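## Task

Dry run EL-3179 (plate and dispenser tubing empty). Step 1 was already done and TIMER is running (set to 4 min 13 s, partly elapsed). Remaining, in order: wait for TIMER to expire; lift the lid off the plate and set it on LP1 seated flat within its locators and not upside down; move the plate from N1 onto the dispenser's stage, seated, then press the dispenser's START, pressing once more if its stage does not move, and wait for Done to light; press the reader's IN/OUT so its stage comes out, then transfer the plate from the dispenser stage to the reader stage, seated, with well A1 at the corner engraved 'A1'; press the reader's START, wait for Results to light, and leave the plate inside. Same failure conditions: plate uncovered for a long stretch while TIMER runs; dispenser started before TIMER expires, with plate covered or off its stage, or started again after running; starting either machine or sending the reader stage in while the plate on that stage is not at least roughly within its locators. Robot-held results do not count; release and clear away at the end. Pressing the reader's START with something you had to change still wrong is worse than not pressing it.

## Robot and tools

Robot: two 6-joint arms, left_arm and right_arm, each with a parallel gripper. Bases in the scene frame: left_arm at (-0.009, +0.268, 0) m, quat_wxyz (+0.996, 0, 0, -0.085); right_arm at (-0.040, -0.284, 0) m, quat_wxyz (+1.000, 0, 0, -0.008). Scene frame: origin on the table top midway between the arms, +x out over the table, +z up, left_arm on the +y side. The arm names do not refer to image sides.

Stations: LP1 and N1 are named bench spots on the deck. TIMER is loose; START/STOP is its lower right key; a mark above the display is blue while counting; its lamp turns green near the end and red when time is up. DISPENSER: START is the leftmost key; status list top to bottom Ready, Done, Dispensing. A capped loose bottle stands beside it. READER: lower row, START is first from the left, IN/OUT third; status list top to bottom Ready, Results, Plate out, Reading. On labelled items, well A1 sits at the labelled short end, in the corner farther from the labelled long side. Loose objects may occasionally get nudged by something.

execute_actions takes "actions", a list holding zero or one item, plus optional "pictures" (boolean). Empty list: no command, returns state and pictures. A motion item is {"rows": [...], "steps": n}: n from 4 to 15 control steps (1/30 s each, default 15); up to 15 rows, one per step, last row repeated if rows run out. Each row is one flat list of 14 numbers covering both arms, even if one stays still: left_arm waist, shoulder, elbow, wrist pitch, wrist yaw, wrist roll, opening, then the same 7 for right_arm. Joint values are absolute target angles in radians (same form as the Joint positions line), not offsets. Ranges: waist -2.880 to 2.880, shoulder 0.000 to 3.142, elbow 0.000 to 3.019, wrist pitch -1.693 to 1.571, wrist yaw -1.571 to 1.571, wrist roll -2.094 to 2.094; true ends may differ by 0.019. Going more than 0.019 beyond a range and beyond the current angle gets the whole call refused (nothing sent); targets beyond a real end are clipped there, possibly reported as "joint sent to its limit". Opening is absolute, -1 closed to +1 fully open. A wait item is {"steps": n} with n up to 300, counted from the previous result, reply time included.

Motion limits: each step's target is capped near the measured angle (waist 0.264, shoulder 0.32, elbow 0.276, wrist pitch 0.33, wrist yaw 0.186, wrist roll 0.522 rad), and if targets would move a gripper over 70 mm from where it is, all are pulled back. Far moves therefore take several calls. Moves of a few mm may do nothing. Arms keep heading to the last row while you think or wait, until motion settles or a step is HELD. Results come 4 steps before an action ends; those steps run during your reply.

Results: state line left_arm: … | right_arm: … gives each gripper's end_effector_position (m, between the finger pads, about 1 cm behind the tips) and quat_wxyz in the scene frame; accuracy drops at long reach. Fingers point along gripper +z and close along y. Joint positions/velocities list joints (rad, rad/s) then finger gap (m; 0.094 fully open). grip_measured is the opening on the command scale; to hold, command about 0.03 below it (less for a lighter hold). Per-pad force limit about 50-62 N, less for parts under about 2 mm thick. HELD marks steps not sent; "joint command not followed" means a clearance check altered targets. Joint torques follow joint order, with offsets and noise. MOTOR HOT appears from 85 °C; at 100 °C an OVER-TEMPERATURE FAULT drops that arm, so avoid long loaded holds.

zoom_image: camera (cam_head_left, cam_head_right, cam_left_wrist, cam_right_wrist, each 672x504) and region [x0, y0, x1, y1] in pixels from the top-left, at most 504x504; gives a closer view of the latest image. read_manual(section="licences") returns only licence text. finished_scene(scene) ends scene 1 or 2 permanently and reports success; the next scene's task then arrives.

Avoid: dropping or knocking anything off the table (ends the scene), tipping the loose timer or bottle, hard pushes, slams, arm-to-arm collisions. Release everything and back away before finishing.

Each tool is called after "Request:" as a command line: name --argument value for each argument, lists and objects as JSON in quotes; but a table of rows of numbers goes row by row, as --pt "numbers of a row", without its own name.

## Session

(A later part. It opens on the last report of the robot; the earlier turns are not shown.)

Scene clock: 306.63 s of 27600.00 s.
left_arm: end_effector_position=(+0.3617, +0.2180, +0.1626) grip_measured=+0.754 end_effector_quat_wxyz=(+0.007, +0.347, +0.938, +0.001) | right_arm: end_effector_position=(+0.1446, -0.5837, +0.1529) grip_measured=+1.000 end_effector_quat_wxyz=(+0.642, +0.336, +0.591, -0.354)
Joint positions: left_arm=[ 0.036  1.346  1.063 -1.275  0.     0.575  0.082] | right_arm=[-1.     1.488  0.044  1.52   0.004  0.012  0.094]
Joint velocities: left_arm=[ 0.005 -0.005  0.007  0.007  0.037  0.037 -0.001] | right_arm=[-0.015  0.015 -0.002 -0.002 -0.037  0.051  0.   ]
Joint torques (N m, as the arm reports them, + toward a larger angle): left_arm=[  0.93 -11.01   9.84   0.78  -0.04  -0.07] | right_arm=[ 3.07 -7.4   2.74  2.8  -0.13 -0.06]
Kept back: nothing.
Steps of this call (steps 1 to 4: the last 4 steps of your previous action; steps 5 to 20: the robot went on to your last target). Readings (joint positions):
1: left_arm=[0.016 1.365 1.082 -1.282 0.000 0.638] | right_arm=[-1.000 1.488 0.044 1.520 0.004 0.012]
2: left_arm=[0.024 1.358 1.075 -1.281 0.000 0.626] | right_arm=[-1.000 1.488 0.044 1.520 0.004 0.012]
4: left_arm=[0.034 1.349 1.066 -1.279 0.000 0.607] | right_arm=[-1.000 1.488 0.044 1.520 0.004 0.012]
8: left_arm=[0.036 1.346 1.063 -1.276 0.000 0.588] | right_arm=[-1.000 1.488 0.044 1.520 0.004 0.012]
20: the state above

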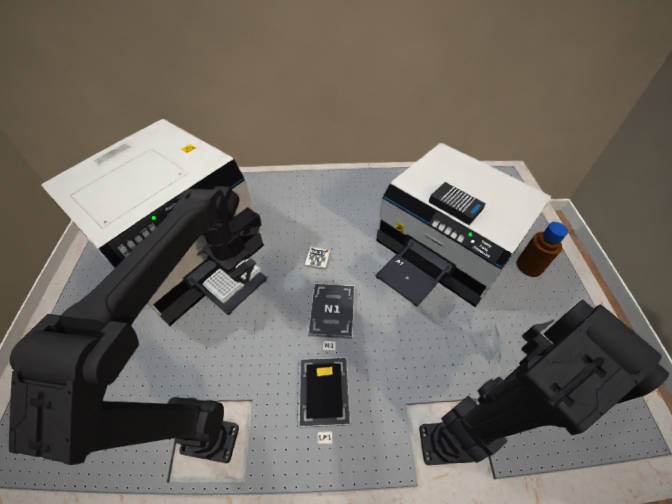

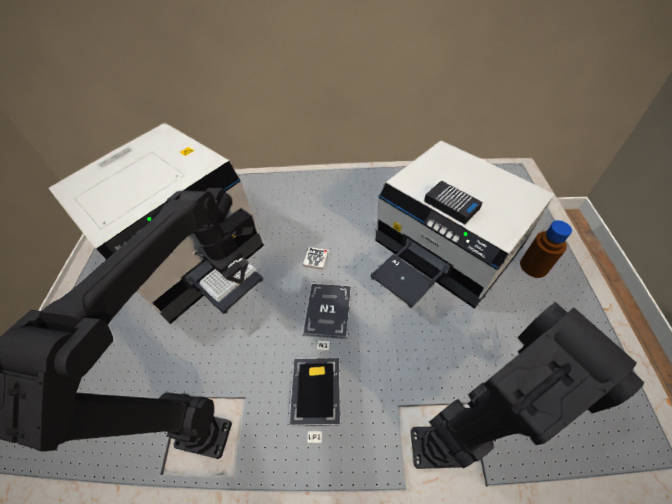

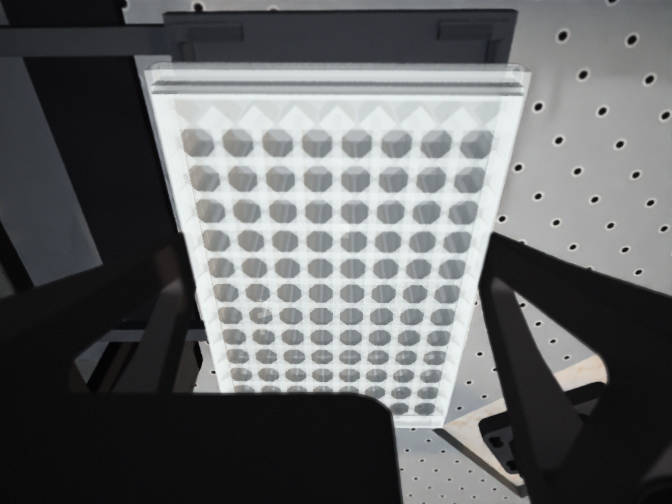

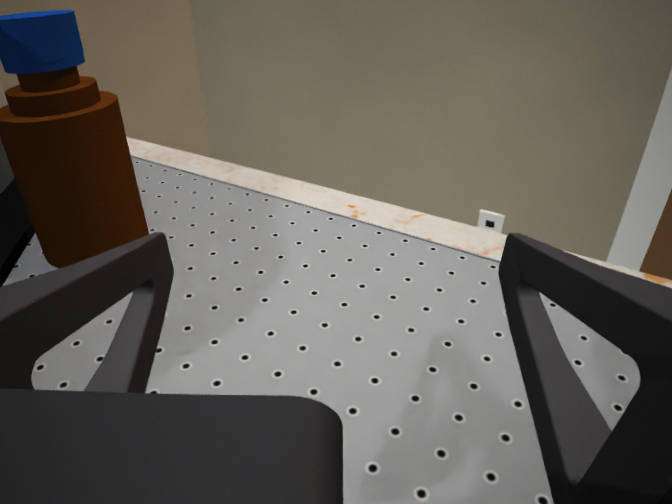

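Request:
execute_actions --actions '[{"rows": [[0.040,1.335,1.063,-1.260,0,0.563,0.722,-1.0,1.48,0.04,1.537,0,0,1],[0.040,1.344,1.061,-1.257,0,0.562,0.722,-1.0,1.48,0.04,1.537,0,0,1],[0.040,1.351,1.058,-1.253,0,0.561,0.722,-1.0,1.48,0.04,1.537,0,0,1],[0.040,1.355,1.055,-1.249,0,0.560,0.722,-1.0,1.48,0.04,1.537,0,0,1],[0.040,1.358,1.0515,-1.2445,0,0.559,0.722,-1.0,1.48,0.04,1.537,0,0,1],[0.040,1.360,1.048,-1.240,0,0.558,0.722,-1.0,1.48,0.04,1.537,0,0,1],[0.040,1.362,1.044,-1.235,0,0.557,0.722,-1.0,1.48,0.04,1.537,0,0,1],[0.040,1.364,1.040,-1.230,0,0.556,0.722,-1.0,1.48,0.04,1.537,0,0,1],[0.040,1.366,1.0365,-1.2255,0,0.555,0.722,-1.0,1.48,0.04,1.537,0,0,1],[0.040,1.368,1.033,-1.221,0,0.555,0.722,-1.0,1.48,0.04,1.537,0,0,1],[0.040,1.370,1.030,-1.217,0,0.555,0.722,-1.0,1.48,0.04,1.537,0,0,1],[0.040,1.3715,1.028,-1.2145,0,0.555,0.722,-1.0,1.48,0.04,1.537,0,0,1],[0.040,1.373,1.027,-1.213,0,0.555,0.722,-1.0,1.48,0.04,1.537,0,0,1],[0.040,1.374,1.026,-1.212,0,0.555,0.722,-1.0,1.48,0.04,1.537,0,0,1]], "steps": 15}]'

Request:
execute_actions --actions '[{"steps": 14}]' --pictures true

Scene clock: 308.23 s of 27600.00 s.
left_arm: end_effector_position=(+0.3607, +0.2181, +0.1511) grip_measured=+0.754 end_effector_quat_wxyz=(+0.009, +0.344, +0.939, +0.002) | right_arm: end_effector_position=(+0.1446, -0.5837, +0.1529) grip_measured=+1.000 end_effector_quat_wxyz=(+0.642, +0.336, +0.591, -0.354)
Joint positions: left_arm=[ 0.036  1.349  1.035 -1.238  0.     0.568  0.082] | right_arm=[-1.     1.488  0.044  1.52   0.004  0.012  0.094]
Joint velocities: left_arm=[-0.015  0.044 -0.105  0.11   0.007 -0.081 -0.001] | right_arm=[-0.005 -0.005  0.012  0.002  0.022 -0.066  0.   ]
Joint torques (N m, as the arm reports them, + toward a larger angle): left_arm=[ 1.19 -7.93  9.76  0.6  -0.05 -0.08] | right_arm=[ 3.06 -7.36  2.78  2.78 -0.13 -0.06]
Steps of this call (steps 1 to 15: the robot went on to your last target; steps 16 to 37: nothing new was sent; steps 38 to 48: the first 11 steps of this action). Readings (joint positions):
38: left_arm=[0.036 1.346 1.063 -1.275 0.000 0.574] | right_arm=[-1.000 1.488 0.044 1.520 0.004 0.012]
39: left_arm=[0.036 1.346 1.063 -1.274 0.000 0.574] | right_arm=[-1.000 1.488 0.044 1.520 0.004 0.012]
41: left_arm=[0.036 1.346 1.061 -1.268 0.000 0.573] | right_arm=[-1.000 1.488 0.044 1.520 0.004 0.012]
45: left_arm=[0.036 1.346 1.047 -1.251 0.000 0.570] | right_arm=[-1.000 1.488 0.044 1.520 0.004 0.012]
48: the state above

Scene clock: 308.70 s of 27600.00 s.
left_arm: end_effector_position=(+0.3598, +0.2183, +0.1414) grip_measured=+0.754 end_effector_quat_wxyz=(+0.002, +0.343, +0.939, +0.000) | right_arm: end_effector_position=(+0.1446, -0.5837, +0.1529) grip_measured=+1.000 end_effector_quat_wxyz=(+0.642, +0.336, +0.591, -0.354)
Joint positions: left_arm=[ 0.036  1.365  1.023 -1.225  0.     0.566  0.082] | right_arm=[-1.     1.488  0.044  1.52   0.004  0.012  0.094]
Joint velocities: left_arm=[-0.015 -0.015 -0.012  0.012 -0.037 -0.007  0.   ] | right_arm=[ 0.015 -0.005 -0.007  0.002 -0.037 -0.007  0.   ]
Joint torques (N m, as the arm reports them, + toward a larger angle): left_arm=[ 1.18 -8.5   9.77  0.73 -0.04 -0.06] | right_arm=[ 3.09 -7.45  2.77  2.8  -0.13 -0.06]
Kept back: nothing.
Steps of this call (steps 1 to 4: the last 4 steps of your previous action; steps 5 to 14: the robot went on to your last target). Readings (joint positions):
1: left_arm=[0.036 1.352 1.032 -1.235 0.000 0.567] | right_arm=[-1.000 1.488 0.044 1.520 0.004 0.012]
2: left_arm=[0.036 1.354 1.029 -1.231 0.000 0.567] | right_arm=[-1.000 1.488 0.044 1.520 0.004 0.012]
4: left_arm=[0.036 1.359 1.025 -1.228 0.000 0.566] | right_arm=[-1.000 1.488 0.044 1.520 0.004 0.012]
8: left_arm=[0.036 1.365 1.023 -1.225 0.000 0.566] | right_arm=[-1.000 1.488 0.044 1.520 0.004 0.012]
14: the state above

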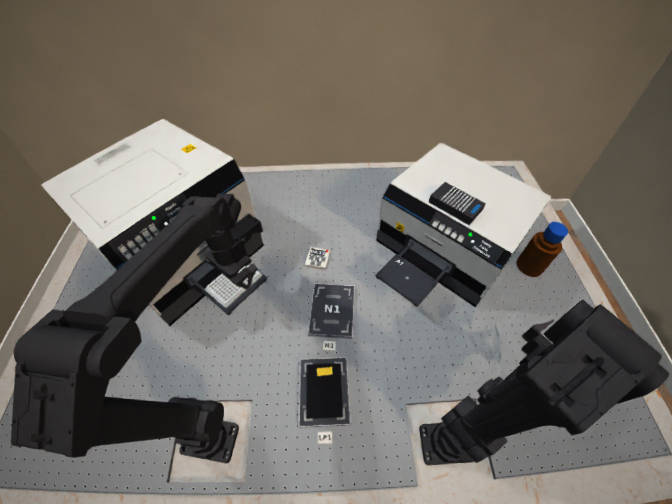

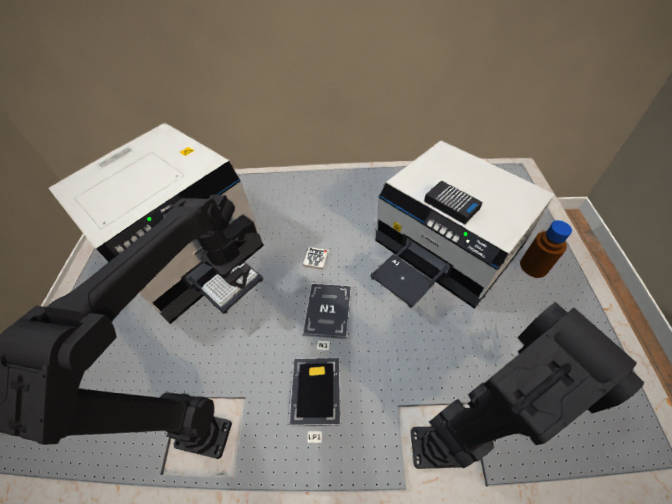

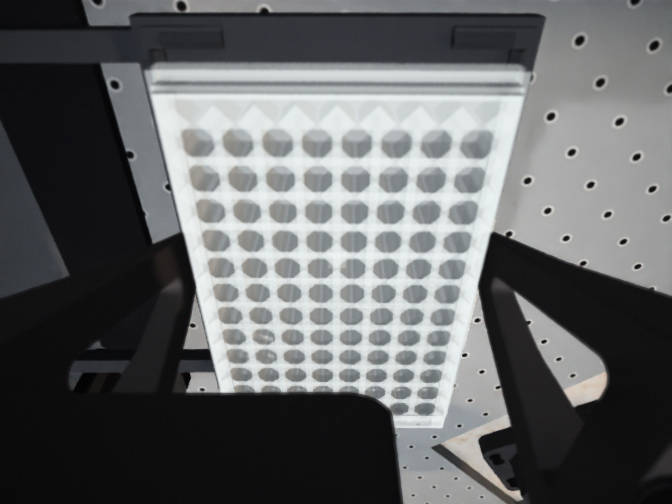

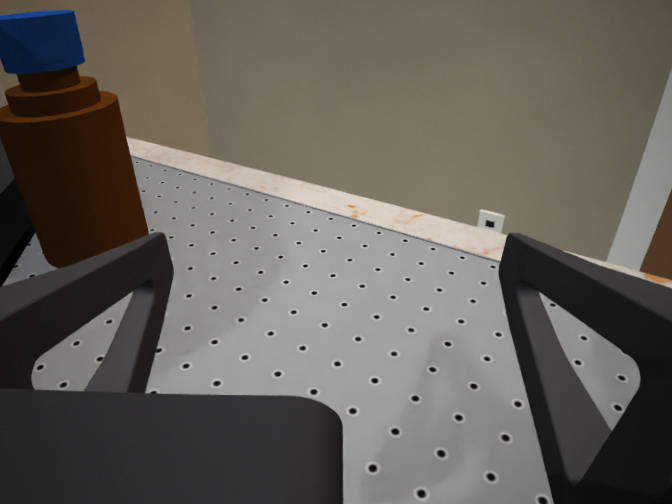

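Request:
zoom_image --camera "cam_left_wrist" --region '[100, 0, 260, 100]'

Request:
zoom_image --camera "cam_left_wrist" --region '[415, 0, 575, 100]'

Region (100, 0, 260, 100) of cam_left_wrist's 672x504 image, scaled by 3.150, with more detail than that image has; it fills the top 315 rows of this view, and the rest is white.

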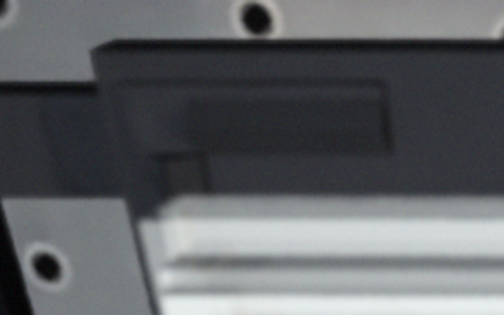

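Region (415, 0, 575, 100) of cam_left_wrist's 672x504 image, scaled by 3.150, with more detail than that image has; it fills the top 315 rows of this view, and the rest is white.

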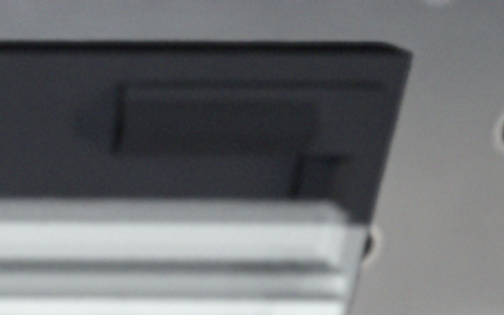

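Request:
execute_actions --actions '[{"rows": [[0.040,1.371,1.0245,-1.210,0,0.558,0.722,-1.0,1.48,0.04,1.537,0,0,1],[0.040,1.368,1.0225,-1.207,0,0.560,0.722,-1.0,1.48,0.04,1.537,0,0,1],[0.040,1.368,1.0205,-1.2035,0,0.560,0.722,-1.0,1.48,0.04,1.537,0,0,1],[0.040,1.368,1.0185,-1.200,0,0.560,0.722,-1.0,1.48,0.04,1.537,0,0,1],[0.040,1.368,1.0165,-1.1965,0,0.560,0.722,-1.0,1.48,0.04,1.537,0,0,1],[0.040,1.368,1.0145,-1.193,0,0.560,0.722,-1.0,1.48,0.04,1.537,0,0,1],[0.040,1.368,1.0125,-1.190,0,0.560,0.722,-1.0,1.48,0.04,1.537,0,0,1],[0.040,1.368,1.0107,-1.187,0,0.560,0.722,-1.0,1.48,0.04,1.537,0,0,1],[0.040,1.368,1.0093,-1.1843,0,0.560,0.722,-1.0,1.48,0.04,1.537,0,0,1]], "steps": 15}]'

Request:
execute_actions --actions '[{"steps": 8}]' --pictures true

Request:
zoom_image --camera "cam_left_wrist" --region '[100, 0, 260, 100]'

Request:
zoom_image --camera "cam_left_wrist" --region '[415, 0, 575, 100]'

Scene clock: 309.67 s of 27600.00 s.
left_arm: end_effector_position=(+0.3605, +0.2182, +0.1362) grip_measured=+0.754 end_effector_quat_wxyz=(+0.008, +0.343, +0.939, +0.002) | right_arm: end_effector_position=(+0.1446, -0.5837, +0.1529) grip_measured=+1.000 end_effector_quat_wxyz=(+0.642, +0.336, +0.591, -0.354)
Joint positions: left_arm=[ 0.036  1.365  1.009 -1.199  0.     0.565  0.082] | right_arm=[-1.     1.488  0.044  1.52   0.004  0.012  0.094]
Joint velocities: left_arm=[ 0.005 -0.015 -0.042  0.007 -0.037 -0.037  0.001] | right_arm=[-0.034 -0.005 -0.002 -0.007  0.081  0.066  0.   ]
Joint torques (N m, as the arm reports them, + toward a larger angle): left_arm=[ 1.04 -9.55  9.94  0.78 -0.04 -0.01] | right_arm=[ 3.06 -7.41  2.75  2.78 -0.13 -0.06]
Steps of this call (steps 1 to 18: the robot went on to your last target; steps 19 to 29: the first 11 steps of this action). Readings (joint positions):
19: left_arm=[0.036 1.365 1.023 -1.225 0.000 0.565] | right_arm=[-1.000 1.488 0.044 1.520 0.004 0.012]
20: left_arm=[0.036 1.365 1.023 -1.223 0.000 0.565] | right_arm=[-1.000 1.488 0.044 1.520 0.004 0.012]
22: left_arm=[0.036 1.365 1.023 -1.219 0.000 0.565] | right_arm=[-1.000 1.488 0.044 1.520 0.004 0.012]
26: left_arm=[0.036 1.365 1.015 -1.205 0.000 0.565] | right_arm=[-1.000 1.488 0.044 1.520 0.004 0.012]
29: the state above

Scene clock: 309.93 s of 27600.00 s.
left_arm: end_effector_position=(+0.3606, +0.2182, +0.1358) grip_measured=+0.754 end_effector_quat_wxyz=(+0.008, +0.343, +0.939, +0.002) | right_arm: end_effector_position=(+0.1446, -0.5837, +0.1529) grip_measured=+1.000 end_effector_quat_wxyz=(+0.642, +0.336, +0.591, -0.354)
Joint positions: left_arm=[ 0.036  1.365  1.008 -1.198  0.     0.565  0.082] | right_arm=[-1.     1.488  0.044  1.52   0.004  0.012  0.094]
Joint velocities: left_arm=[ 0.005 -0.005  0.007 -0.017 -0.037 -0.037 -0.   ] | right_arm=[ 0.005 -0.005 -0.012 -0.007  0.022 -0.066  0.   ]
Joint torques (N m, as the arm reports them, + toward a larger angle): left_arm=[ 1.27 -9.19  9.65  0.73 -0.05 -0.03] | right_arm=[ 3.09 -7.48  2.77  2.78 -0.13 -0.06]
Kept back: nothing.
Steps of this call (steps 1 to 4: the last 4 steps of your previous action; steps 5 to 8: the robot went on to your last target). Readings (joint positions):
1: left_arm=[0.036 1.365 1.008 -1.199 0.000 0.565] | right_arm=[-1.000 1.488 0.044 1.520 0.004 0.012]
2: left_arm=[0.036 1.365 1.008 -1.199 0.000 0.565] | right_arm=[-1.000 1.488 0.044 1.520 0.004 0.012]
4: left_arm=[0.036 1.365 1.008 -1.198 0.000 0.565] | right_arm=[-1.000 1.488 0.044 1.520 0.004 0.012]
8: the state above

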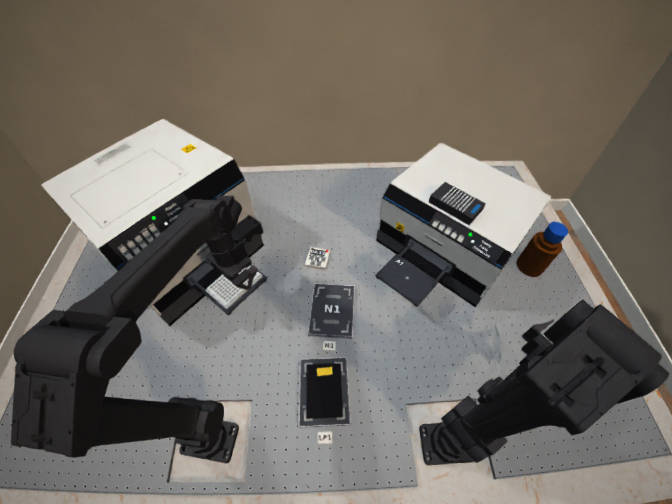

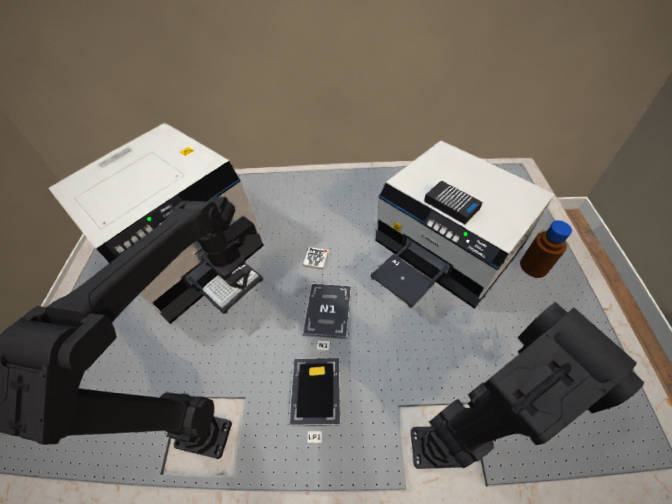

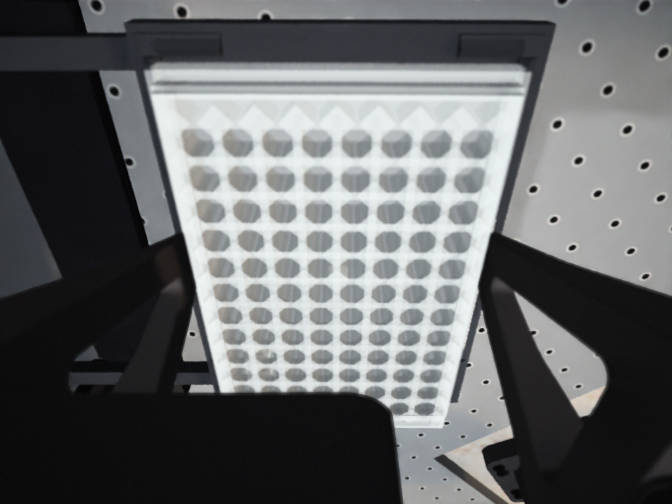

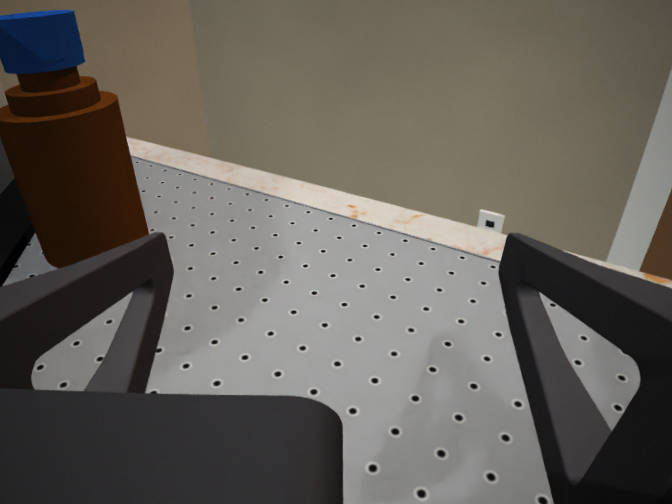

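Region (100, 0, 260, 100) of cam_left_wrist's 672x504 image, scaled by 3.150, with more detail than that image has; it fills the top 315 rows of this view, and the rest is white.

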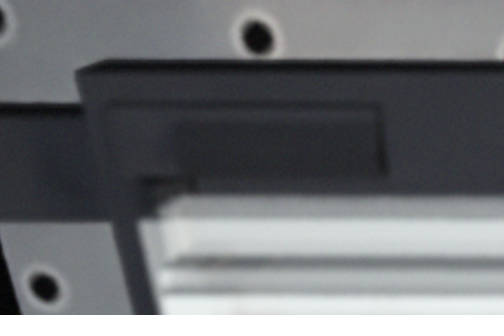

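Region (415, 0, 575, 100) of cam_left_wrist's 672x504 image, scaled by 3.150, with more detail than that image has; it fills the top 315 rows of this view, and the rest is white.

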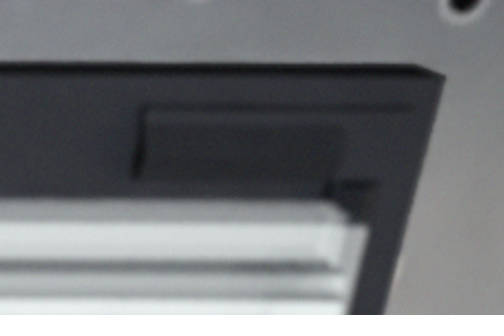

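Request:
execute_actions --actions '[{"rows": [[0.037,1.368,1.008,-1.1843,0,0.560,0.722,-1.0,1.48,0.04,1.537,0,0,1],[0.034,1.368,1.0068,-1.1843,0,0.560,0.722,-1.0,1.48,0.04,1.537,0,0,1],[0.032,1.368,1.0056,-1.183,0,0.560,0.722,-1.0,1.48,0.04,1.537,0,0,1],[0.030,1.368,1.0044,-1.181,0,0.560,0.722,-1.0,1.48,0.04,1.537,0,0,1],[0.030,1.368,1.0032,-1.179,0,0.560,0.722,-1.0,1.48,0.04,1.537,0,0,1],[0.030,1.368,1.002,-1.177,0,0.560,0.722,-1.0,1.48,0.04,1.537,0,0,1],[0.030,1.368,1.0008,-1.175,0,0.560,0.722,-1.0,1.48,0.04,1.537,0,0,1],[0.030,1.368,0.9996,-1.173,0,0.560,0.722,-1.0,1.48,0.04,1.537,0,0,1],[0.030,1.368,0.9985,-1.171,0,0.560,0.722,-1.0,1.48,0.04,1.537,0,0,1],[0.030,1.368,0.9975,-1.169,0,0.560,0.722,-1.0,1.48,0.04,1.537,0,0,1],[0.030,1.368,0.9968,-1.1675,0,0.560,0.722,-1.0,1.48,0.04,1.537,0,0,1],[0.030,1.368,0.9965,-1.1665,0,0.560,0.722,-1.0,1.48,0.04,1.537,0,0,1]], "steps": 15}]'

Request:
execute_actions --actions '[{"steps": 10}]' --pictures true

Request:
zoom_image --camera "cam_left_wrist" --region '[100, 10, 260, 110]'

Request:
zoom_image --camera "cam_left_wrist" --region '[415, 10, 575, 110]'

Scene clock: 310.97 s of 27600.00 s.
left_arm: end_effector_position=(+0.3603, +0.2182, +0.1323) grip_measured=+0.754 end_effector_quat_wxyz=(+0.010, +0.343, +0.939, +0.002) | right_arm: end_effector_position=(+0.1446, -0.5837, +0.1529) grip_measured=+1.000 end_effector_quat_wxyz=(+0.642, +0.336, +0.591, -0.354)
Joint positions: left_arm=[ 0.036  1.365  0.998 -1.183  0.     0.565  0.082] | right_arm=[-1.     1.488  0.044  1.52   0.004  0.012  0.094]
Joint velocities: left_arm=[ 0.015 -0.005 -0.027  0.027 -0.007  0.051  0.001] | right_arm=[-0.005  0.005 -0.002 -0.002 -0.037  0.037  0.   ]
Joint torques (N m, as the arm reports them, + toward a larger angle): left_arm=[ 0.25 -9.22  9.51  0.77 -0.07  0.  ] | right_arm=[ 3.05 -7.49  2.77  2.79 -0.12 -0.06]
Steps of this call (steps 1 to 15: the robot went on to your last target; steps 16 to 20: nothing new was sent; steps 21 to 31: the first 11 steps of this action). Readings (joint positions):
21: left_arm=[0.036 1.365 1.008 -1.198 0.000 0.565] | right_arm=[-1.000 1.488 0.044 1.520 0.004 0.012]
22: left_arm=[0.036 1.365 1.008 -1.198 0.000 0.565] | right_arm=[-1.000 1.488 0.044 1.520 0.004 0.012]
24: left_arm=[0.036 1.365 1.007 -1.197 0.000 0.565] | right_arm=[-1.000 1.488 0.044 1.520 0.004 0.012]
28: left_arm=[0.036 1.365 1.002 -1.189 0.000 0.565] | right_arm=[-1.000 1.488 0.044 1.520 0.004 0.012]
31: the state above

Scene clock: 311.30 s of 27600.00 s.
left_arm: end_effector_position=(+0.3603, +0.2182, +0.1318) grip_measured=+0.754 end_effector_quat_wxyz=(+0.010, +0.343, +0.939, +0.002) | right_arm: end_effector_position=(+0.1446, -0.5837, +0.1529) grip_measured=+1.000 end_effector_quat_wxyz=(+0.642, +0.336, +0.591, -0.354)
Joint positions: left_arm=[ 0.036  1.365  0.997 -1.182  0.     0.565  0.082] | right_arm=[-1.     1.488  0.044  1.52   0.004  0.012  0.094]
Joint velocities: left_arm=[-0.015  0.015 -0.007  0.012  0.051  0.051 -0.   ] | right_arm=[-0.024  0.015  0.007  0.002  0.037 -0.081  0.   ]
Joint torques (N m, as the arm reports them, + toward a larger angle): left_arm=[ 0.23 -8.95  9.46  0.86 -0.05 -0.01] | right_arm=[ 3.08 -7.45  2.76  2.8  -0.13 -0.05]
Kept back: nothing.
Steps of this call (steps 1 to 4: the last 4 steps of your previous action; steps 5 to 10: the robot went on to your last target). Readings (joint positions):
1: left_arm=[0.036 1.365 0.997 -1.182 0.000 0.565] | right_arm=[-1.000 1.488 0.044 1.520 0.004 0.012]
2: left_arm=[0.036 1.365 0.997 -1.182 0.000 0.565] | right_arm=[-1.000 1.488 0.044 1.520 0.004 0.012]
4: left_arm=[0.036 1.365 0.997 -1.182 0.000 0.565] | right_arm=[-1.000 1.488 0.044 1.520 0.004 0.012]
8: left_arm=[0.036 1.365 0.997 -1.182 0.000 0.565] | right_arm=[-1.000 1.488 0.044 1.520 0.004 0.012]
10: the state above

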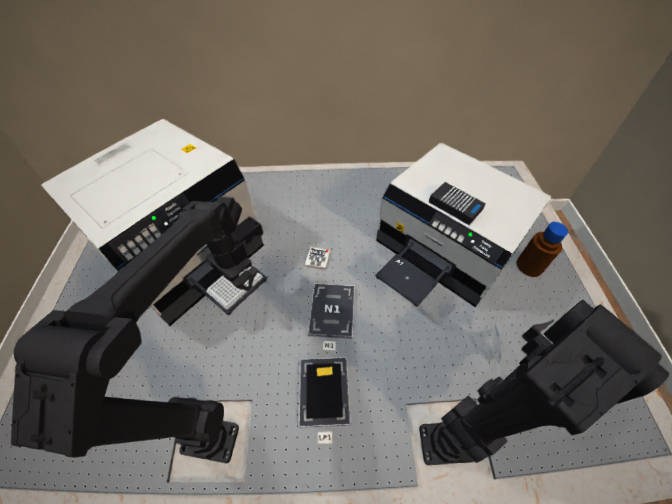

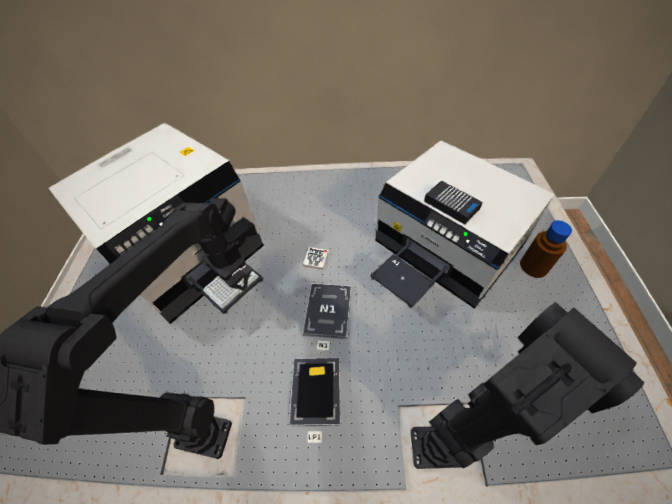

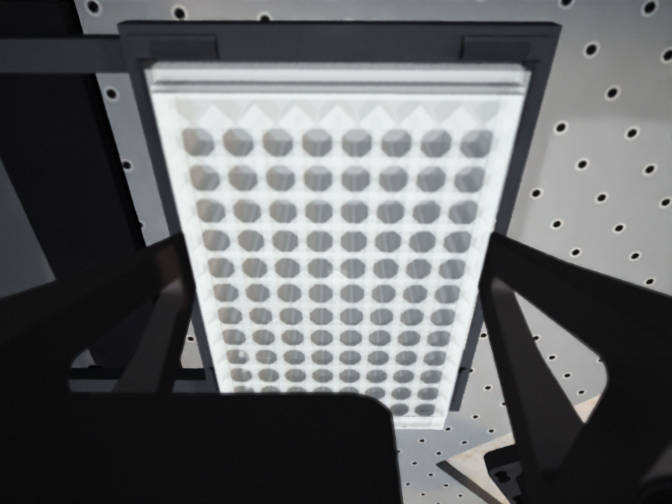

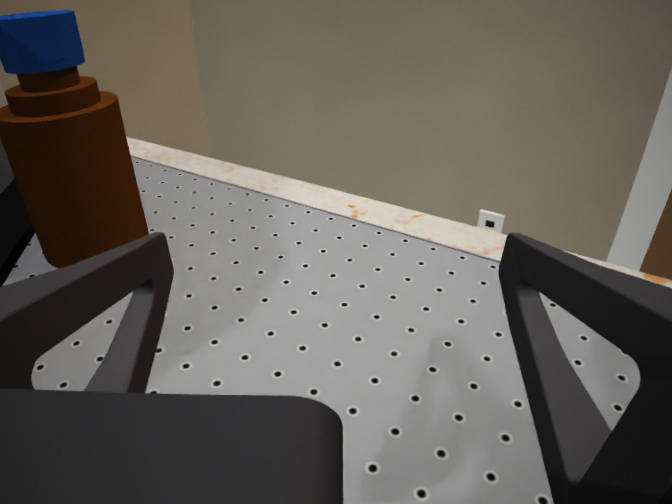

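Region (100, 10, 260, 110) of cam_left_wrist's 672x504 image, scaled by 3.150, with more detail than that image has; it fills the top 315 rows of this view, and the rest is white.

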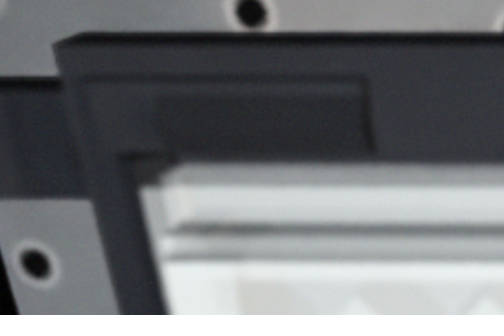

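Region (415, 10, 575, 110) of cam_left_wrist's 672x504 image, scaled by 3.150, with more detail than that image has; it fills the top 315 rows of this view, and the rest is white.

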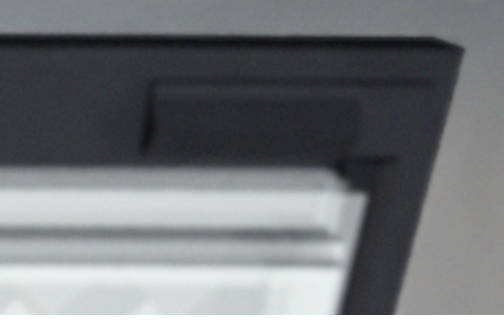

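Request:
execute_actions --actions '[{"rows": [[0.033,1.368,0.9975,-1.172,0,0.562,0.730,-1.0,1.48,0.04,1.537,0,0,1],[0.036,1.368,0.9985,-1.176,0,0.565,0.738,-1.0,1.48,0.04,1.537,0,0,1],[0.036,1.368,0.9995,-1.178,0,0.565,0.746,-1.0,1.48,0.04,1.537,0,0,1],[0.036,1.368,0.9995,-1.178,0,0.565,0.754,-1.0,1.48,0.04,1.537,0,0,1],[0.036,1.368,0.9995,-1.178,0,0.565,0.762,-1.0,1.48,0.04,1.537,0,0,1],[0.036,1.368,0.9995,-1.178,0,0.565,0.772,-1.0,1.48,0.04,1.537,0,0,1],[0.036,1.368,0.9995,-1.178,0,0.565,0.79,-1.0,1.48,0.04,1.537,0,0,1],[0.036,1.368,0.9995,-1.178,0,0.565,0.82,-1.0,1.48,0.04,1.537,0,0,1],[0.036,1.368,0.9995,-1.178,0,0.565,0.86,-1.0,1.48,0.04,1.537,0,0,1],[0.036,1.368,0.9995,-1.178,0,0.565,0.91,-1.0,1.48,0.04,1.537,0,0,1],[0.036,1.368,0.9995,-1.178,0,0.565,0.96,-1.0,1.48,0.04,1.537,0,0,1],[0.036,1.368,0.9995,-1.178,0,0.565,1,-1.0,1.48,0.04,1.537,0,0,1]], "steps": 15}]'

Request:
execute_actions --actions '[{"rows": [[0.036,1.355,0.9995,-1.178,0,0.565,1,-1.0,1.48,0.04,1.537,0,0,1],[0.036,1.343,0.9995,-1.178,0,0.565,1,-1.0,1.48,0.04,1.537,0,0,1],[0.036,1.335,0.9995,-1.178,0,0.565,1,-1.0,1.48,0.04,1.537,0,0,1],[0.036,1.327,0.9995,-1.178,0,0.565,1,-1.0,1.48,0.04,1.537,0,0,1],[0.036,1.317,0.9995,-1.178,0,0.565,1,-1.0,1.48,0.04,1.537,0,0,1],[0.036,1.305,0.9995,-1.178,0,0.565,1,-1.0,1.48,0.04,1.537,0,0,1],[0.036,1.291,0.9995,-1.178,0,0.565,1,-1.0,1.48,0.04,1.537,0,0,1],[0.036,1.276,0.9995,-1.178,0,0.565,1,-1.0,1.48,0.04,1.537,0,0,1],[0.036,1.260,0.9995,-1.178,0,0.565,1,-1.0,1.48,0.04,1.537,0,0,1],[0.036,1.244,0.9995,-1.178,0,0.565,1,-1.0,1.48,0.04,1.537,0,0,1],[0.036,1.228,0.9995,-1.178,0,0.565,1,-1.0,1.48,0.04,1.537,0,0,1],[0.036,1.213,0.9995,-1.178,0,0.565,1,-1.0,1.48,0.04,1.537,0,0,1],[0.036,1.200,0.9995,-1.178,0,0.565,1,-1.0,1.48,0.04,1.537,0,0,1],[0.036,1.190,0.9995,-1.178,0,0.565,1,-1.0,1.48,0.04,1.537,0,0,1],[0.036,1.185,0.9995,-1.178,0,0.565,1,-1.0,1.48,0.04,1.537,0,0,1]], "steps": 15}]'

Request:
execute_actions --actions '[{"steps": 12}]' --pictures true

Scene clock: 312.33 s of 27600.00 s.
left_arm: end_effector_position=(+0.3603, +0.2182, +0.1318) grip_measured=+0.937 end_effector_quat_wxyz=(+0.010, +0.343, +0.939, +0.002) | right_arm: end_effector_position=(+0.1446, -0.5837, +0.1529) grip_measured=+1.000 end_effector_quat_wxyz=(+0.642, +0.336, +0.591, -0.354)
Joint positions: left_arm=[ 0.036  1.365  0.997 -1.182  0.     0.565  0.091] | right_arm=[-1.     1.488  0.044  1.52   0.004  0.012  0.094]
Joint velocities: left_arm=[ 0.005 -0.015 -0.002  0.007  0.022  0.007  0.042] | right_arm=[ 0.005  0.005  0.012 -0.007 -0.022  0.037  0.   ]
Joint torques (N m, as the arm reports them, + toward a larger angle): left_arm=[ 0.85 -9.23  9.79  0.38 -0.04  0.03] | right_arm=[ 3.01 -7.47  2.77  2.79 -0.13 -0.05]
Steps of this call (steps 1 to 15: the robot went on to your last target; steps 16 to 20: nothing new was sent; steps 21 to 31: the first 11 steps of this action). Readings (joint positions):
21: left_arm=[0.036 1.365 0.997 -1.182 0.000 0.565] | right_arm=[-1.000 1.488 0.044 1.520 0.004 0.012]
22: left_arm=[0.036 1.365 0.997 -1.182 0.000 0.565] | right_arm=[-1.000 1.488 0.044 1.520 0.004 0.012]
24: left_arm=[0.036 1.365 0.997 -1.182 0.000 0.565] | right_arm=[-1.000 1.488 0.044 1.520 0.004 0.012]
28: left_arm=[0.036 1.365 0.997 -1.182 0.000 0.565] | right_arm=[-1.000 1.488 0.044 1.520 0.004 0.012]
31: the state above

Scene clock: 312.83 s of 27600.00 s.
left_arm: end_effector_position=(+0.3594, +0.2183, +0.1563) grip_measured=+1.000 end_effector_quat_wxyz=(+0.044, +0.342, +0.939, +0.010) | right_arm: end_effector_position=(+0.1446, -0.5837, +0.1529) grip_measured=+1.000 end_effector_quat_wxyz=(+0.642, +0.336, +0.591, -0.354)
Joint positions: left_arm=[ 0.036  1.295  0.997 -1.182  0.     0.565  0.094] | right_arm=[-1.     1.488  0.044  1.52   0.004  0.012  0.094]
Joint velocities: left_arm=[-0.005 -0.552  0.007 -0.007  0.007  0.007  0.   ] | right_arm=[-0.005 -0.015 -0.012 -0.002 -0.007  0.168  0.   ]
Joint torques (N m, as the arm reports them, + toward a larger angle): left_arm=[  0.79 -11.64  10.05   0.56  -0.04   0.02] | right_arm=[ 3.04 -7.49  2.77  2.79 -0.12 -0.06]
Steps of this call (steps 1 to 4: the last 4 steps of your previous action; steps 5 to 15: the first 11 steps of this action). Readings (joint positions):
5: left_arm=[0.036 1.365 0.997 -1.182 0.000 0.565] | right_arm=[-1.000 1.488 0.044 1.520 0.004 0.012]
6: left_arm=[0.036 1.365 0.997 -1.182 0.000 0.565] | right_arm=[-1.000 1.488 0.044 1.520 0.004 0.012]
8: left_arm=[0.036 1.363 0.997 -1.182 0.000 0.565] | right_arm=[-1.000 1.488 0.044 1.520 0.004 0.012]
12: left_arm=[0.036 1.340 0.997 -1.182 0.000 0.565] | right_arm=[-1.000 1.488 0.044 1.520 0.004 0.012]
15: the state above

Scene clock: 313.23 s of 27600.00 s.
left_arm: end_effector_position=(+0.3539, +0.2191, +0.1969) grip_measured=+1.000 end_effector_quat_wxyz=(+0.101, +0.341, +0.934, +0.022) | right_arm: end_effector_position=(+0.1446, -0.5837, +0.1529) grip_measured=+1.000 end_effector_quat_wxyz=(+0.642, +0.336, +0.591, -0.354)
Joint positions: left_arm=[ 0.036  1.177  0.996 -1.182  0.     0.565  0.094] | right_arm=[-1.     1.488  0.044  1.52   0.004  0.012  0.094]
Joint velocities: left_arm=[-0.015 -0.005  0.012  0.027  0.007 -0.066  0.   ] | right_arm=[ 0.005 -0.015  0.007 -0.007  0.037  0.051  0.   ]
Joint torques (N m, as the arm reports them, + toward a larger angle): left_arm=[ 0.83 -7.31 10.74  0.66 -0.04  0.03] | right_arm=[ 3.13 -7.45  2.77  2.78 -0.13 -0.06]
Kept back: nothing.
Steps of this call (steps 1 to 4: the last 4 steps of your previous action; steps 5 to 12: the robot went on to your last target). Readings (joint positions):
1: left_arm=[0.036 1.276 0.997 -1.182 0.000 0.565] | right_arm=[-1.000 1.488 0.044 1.520 0.004 0.012]
2: left_arm=[0.036 1.256 0.997 -1.182 0.000 0.565] | right_arm=[-1.000 1.488 0.044 1.520 0.004 0.012]
4: left_arm=[0.036 1.218 0.997 -1.182 0.000 0.565] | right_arm=[-1.000 1.488 0.044 1.520 0.004 0.012]
8: left_arm=[0.036 1.177 0.997 -1.182 0.000 0.565] | right_arm=[-1.000 1.488 0.044 1.520 0.004 0.012]
12: the state above

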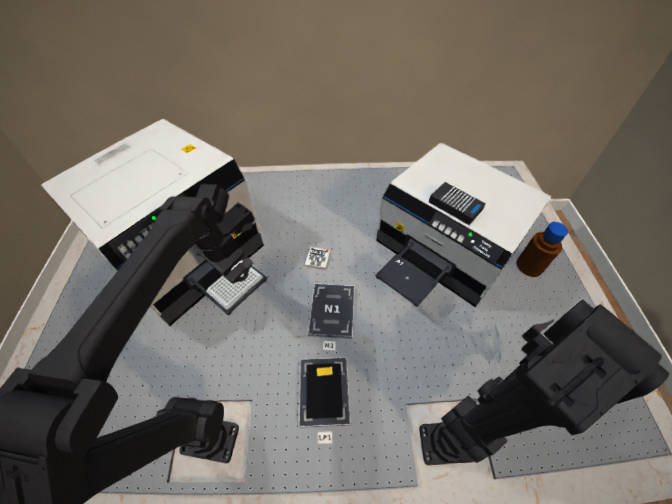

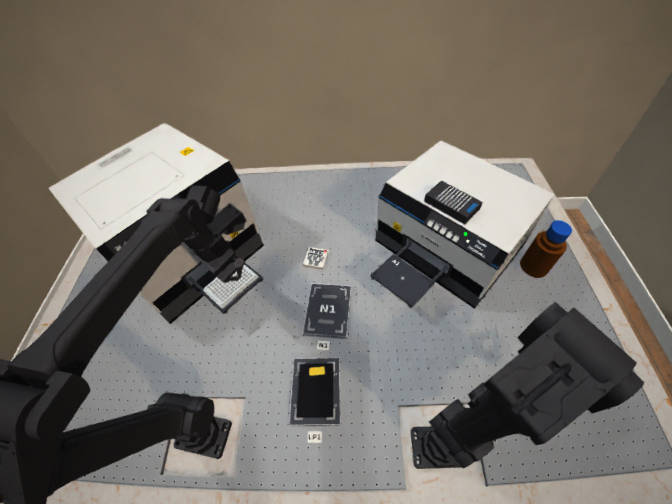

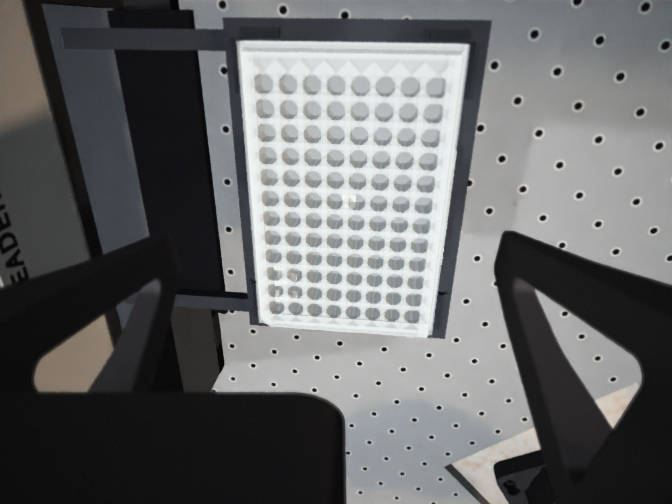

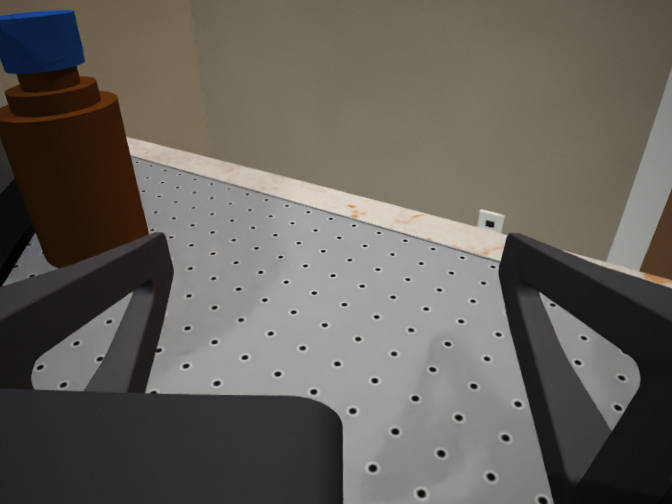

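Request:
execute_actions --actions '[{"rows": [[0.036,1.170,0.999,-1.174,0,0.555,1,-1.0,1.48,0.04,1.537,0,0,1],[0.036,1.155,0.998,-1.170,0,0.542,1,-1.0,1.48,0.04,1.537,0,0,1],[0.036,1.143,0.997,-1.167,0,0.526,1,-1.0,1.48,0.04,1.537,0,0,1],[0.036,1.129,0.996,-1.164,0,0.506,1,-1.0,1.48,0.04,1.537,0,0,1],[0.036,1.112,0.995,-1.161,0,0.482,1,-1.0,1.48,0.04,1.537,0,0,1],[0.036,1.092,0.9935,-1.158,0,0.454,1,-1.0,1.48,0.04,1.537,0,0,1],[0.036,1.070,0.992,-1.155,0,0.423,1,-1.0,1.48,0.04,1.537,0,0,1],[0.036,1.046,0.990,-1.151,0,0.389,1,-1.0,1.48,0.04,1.537,0,0,1],[0.036,1.021,0.988,-1.147,0,0.353,1,-1.0,1.48,0.04,1.537,0,0,1],[0.036,0.995,0.986,-1.143,0,0.316,1,-1.0,1.48,0.04,1.537,0,0,1],[0.036,0.968,0.984,-1.139,0,0.278,1,-1.0,1.48,0.04,1.537,0,0,1],[0.036,0.941,0.982,-1.135,0,0.240,1,-1.0,1.48,0.04,1.537,0,0,1],[0.036,0.915,0.980,-1.131,0,0.203,1,-1.0,1.48,0.04,1.537,0,0,1],[0.036,0.890,0.978,-1.128,0,0.167,1,-1.0,1.48,0.04,1.537,0,0,1],[0.036,0.866,0.9765,-1.125,0,0.133,1,-1.0,1.48,0.04,1.537,0,0,1]], "steps": 15}]'

Request:
execute_actions --actions '[{"rows": [[0.036,0.844,0.975,-1.122,0,0.102,1,-1.0,1.48,0.04,1.537,0,0,1],[0.036,0.824,0.974,-1.119,0,0.074,1,-1.0,1.48,0.04,1.537,0,0,1],[0.036,0.806,0.973,-1.117,0,0.050,1,-1.0,1.48,0.04,1.537,0,0,1],[0.036,0.791,0.972,-1.115,0,0.030,1,-1.0,1.48,0.04,1.537,0,0,1],[0.036,0.779,0.971,-1.113,0,0.014,1,-1.0,1.48,0.04,1.537,0,0,1],[0.036,0.769,0.9705,-1.112,0,0.002,1,-1.0,1.48,0.04,1.537,0,0,1],[0.036,0.762,0.970,-1.111,0,-0.006,1,-1.0,1.48,0.04,1.537,0,0,1],[0.036,0.757,0.970,-1.110,0,-0.010,1,-1.0,1.48,0.04,1.537,0,0,1],[0.036,0.755,0.970,-1.110,0,-0.011,1,-1.0,1.48,0.04,1.537,0,0,1]], "steps": 15}]'

Request:
execute_actions --actions '[{"steps": 8}]' --pictures true

Scene clock: 314.47 s of 27600.00 s.
left_arm: end_effector_position=(+0.3438, +0.2204, +0.2327) grip_measured=+1.000 end_effector_quat_wxyz=(+0.165, +0.265, +0.950, +0.023) | right_arm: end_effector_position=(+0.1446, -0.5837, +0.1529) grip_measured=+1.000 end_effector_quat_wxyz=(+0.642, +0.336, +0.591, -0.354)
Joint positions: left_arm=[ 0.036  1.055  0.981 -1.162  0.     0.409  0.094] | right_arm=[-1.     1.488  0.044  1.52   0.004  0.012  0.094]
Joint velocities: left_arm=[-0.005 -0.864 -0.027  0.115 -0.007 -0.828  0.   ] | right_arm=[-0.005 -0.005  0.007 -0.002 -0.022 -0.037  0.   ]
Joint torques (N m, as the arm reports them, + toward a larger angle): left_arm=[ 1.06 -7.81 11.25  1.32 -0.05 -0.02] | right_arm=[ 3.09 -7.43  2.77  2.77 -0.13 -0.06]
Steps of this call (steps 1 to 26: the robot went on to your last target; steps 27 to 37: the first 11 steps of this action). Readings (joint positions):
27: left_arm=[0.036 1.177 0.996 -1.182 0.000 0.565] | right_arm=[-1.000 1.488 0.044 1.520 0.004 0.012]
28: left_arm=[0.036 1.177 0.996 -1.182 0.000 0.563] | right_arm=[-1.000 1.488 0.044 1.520 0.004 0.012]
30: left_arm=[0.036 1.174 0.996 -1.181 0.000 0.551] | right_arm=[-1.000 1.488 0.044 1.520 0.004 0.012]
34: left_arm=[0.036 1.130 0.987 -1.172 0.000 0.488] | right_arm=[-1.000 1.488 0.044 1.520 0.004 0.012]
37: the state above

Scene clock: 314.97 s of 27600.00 s.
left_arm: end_effector_position=(+0.3035, +0.2259, +0.3334) grip_measured=+1.000 end_effector_quat_wxyz=(+0.330, +0.080, +0.940, -0.016) | right_arm: end_effector_position=(+0.1446, -0.5837, +0.1529) grip_measured=+1.000 end_effector_quat_wxyz=(+0.642, +0.336, +0.591, -0.354)
Joint positions: left_arm=[ 0.036  0.746  0.979 -1.13   0.     0.035  0.094] | right_arm=[-1.     1.488  0.044  1.52   0.004  0.012  0.094]
Joint velocities: left_arm=[-0.005 -0.015 -0.007  0.032  0.066 -0.212  0.   ] | right_arm=[-0.024 -0.005  0.002  0.007  0.066  0.037  0.   ]
Joint torques (N m, as the arm reports them, + toward a larger angle): left_arm=[ 0.82 -0.89 10.48  2.03 -0.08 -0.06] | right_arm=[ 3.01 -7.42  2.79  2.8  -0.13 -0.06]
Steps of this call (steps 1 to 4: the last 4 steps of your previous action; steps 5 to 15: the first 11 steps of this action). Readings (joint positions):
5: left_arm=[0.036 0.896 0.979 -1.144 0.000 0.248] | right_arm=[-1.000 1.488 0.044 1.520 0.004 0.012]
6: left_arm=[0.036 0.866 0.979 -1.141 0.000 0.216] | right_arm=[-1.000 1.488 0.044 1.520 0.004 0.012]
8: left_arm=[0.036 0.815 0.979 -1.136 0.000 0.157] | right_arm=[-1.000 1.488 0.044 1.520 0.004 0.012]
12: left_arm=[0.036 0.755 0.979 -1.131 0.000 0.070] | right_arm=[-1.000 1.488 0.044 1.520 0.004 0.012]
15: the state above

Scene clock: 315.23 s of 27600.00 s.
left_arm: end_effector_position=(+0.3025, +0.2260, +0.3278) grip_measured=+1.000 end_effector_quat_wxyz=(+0.325, +0.066, +0.943, -0.021) | right_arm: end_effector_position=(+0.1446, -0.5837, +0.1529) grip_measured=+1.000 end_effector_quat_wxyz=(+0.642, +0.336, +0.591, -0.354)
Joint positions: left_arm=[ 0.036  0.746  0.968 -1.128  0.     0.005  0.094] | right_arm=[-1.     1.488  0.044  1.52   0.004  0.012  0.094]
Joint velocities: left_arm=[ 0.005 -0.015 -0.017  0.007 -0.007 -0.11   0.   ] | right_arm=[-0.005  0.005 -0.007 -0.002 -0.051  0.037  0.   ]
Joint torques (N m, as the arm reports them, + toward a larger angle): left_arm=[ 0.82 -1.27 11.19  1.94 -0.09 -0.07] | right_arm=[ 3.04 -7.44  2.78  2.8  -0.13 -0.06]
Kept back: nothing.
Steps of this call (steps 1 to 4: the last 4 steps of your previous action; steps 5 to 8: the robot went on to your last target). Readings (joint positions):
1: left_arm=[0.036 0.746 0.977 -1.128 0.000 0.028] | right_arm=[-1.000 1.488 0.044 1.520 0.004 0.012]
2: left_arm=[0.036 0.746 0.975 -1.128 0.000 0.022] | right_arm=[-1.000 1.488 0.044 1.520 0.004 0.012]
4: left_arm=[0.036 0.746 0.971 -1.128 0.000 0.014] | right_arm=[-1.000 1.488 0.044 1.520 0.004 0.012]
8: the state above

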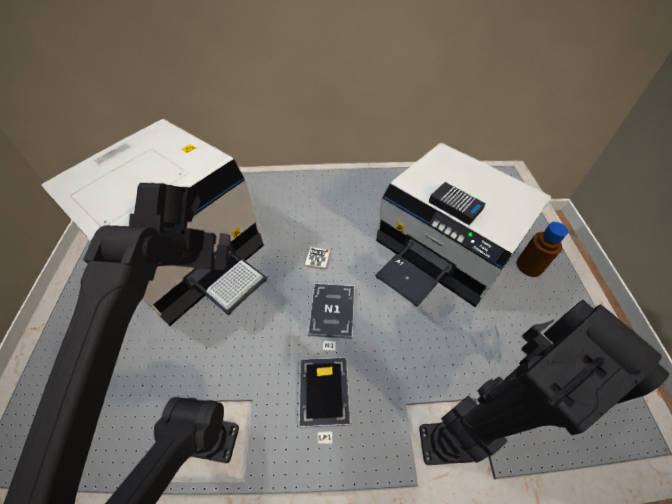

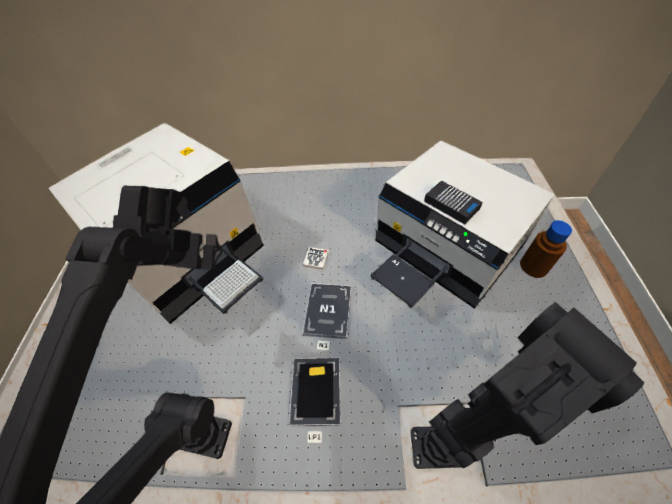

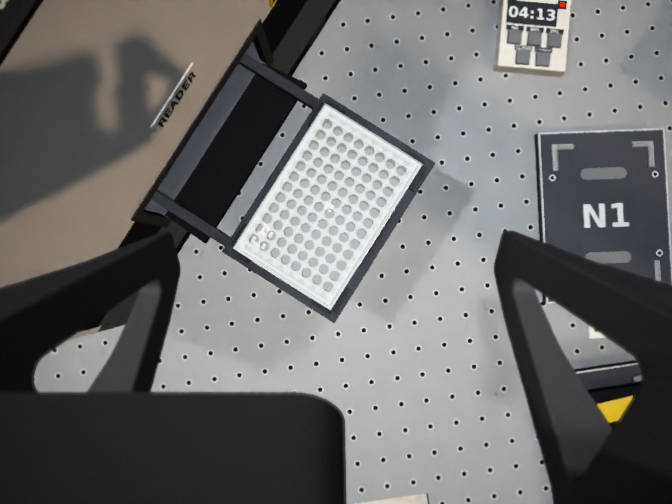

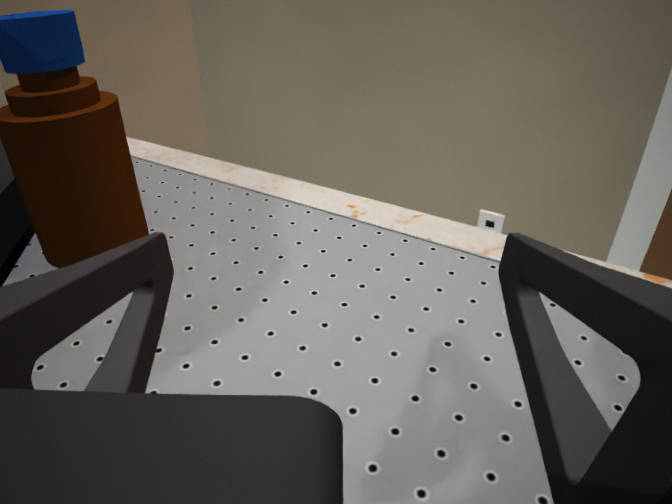

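Request:
zoom_image --camera "cam_left_wrist" --region '[210, 85, 450, 330]'

Request:
zoom_image --camera "cam_head_left" --region '[185, 250, 280, 325]'

Region (210, 85, 450, 330) of cam_left_wrist's 672x504 image, scaled by 2.057, with more detail than that image has; it fills the left 494 columns of this view, and the rest is white.

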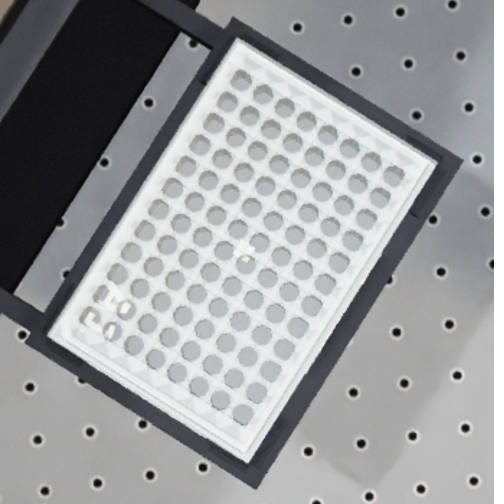

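Region (185, 250, 280, 325) of cam_head_left's 672x504 image, scaled by 5.305, with more detail than that image has; it fills the top 398 rows of this view, and the rest is white.

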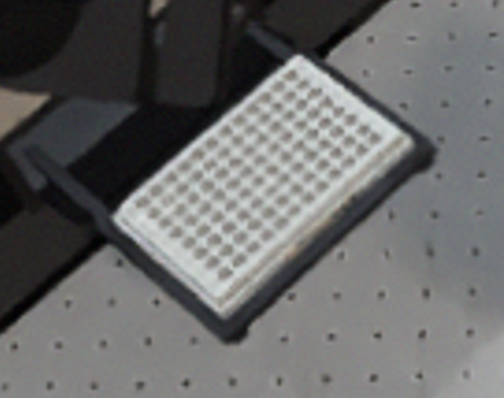

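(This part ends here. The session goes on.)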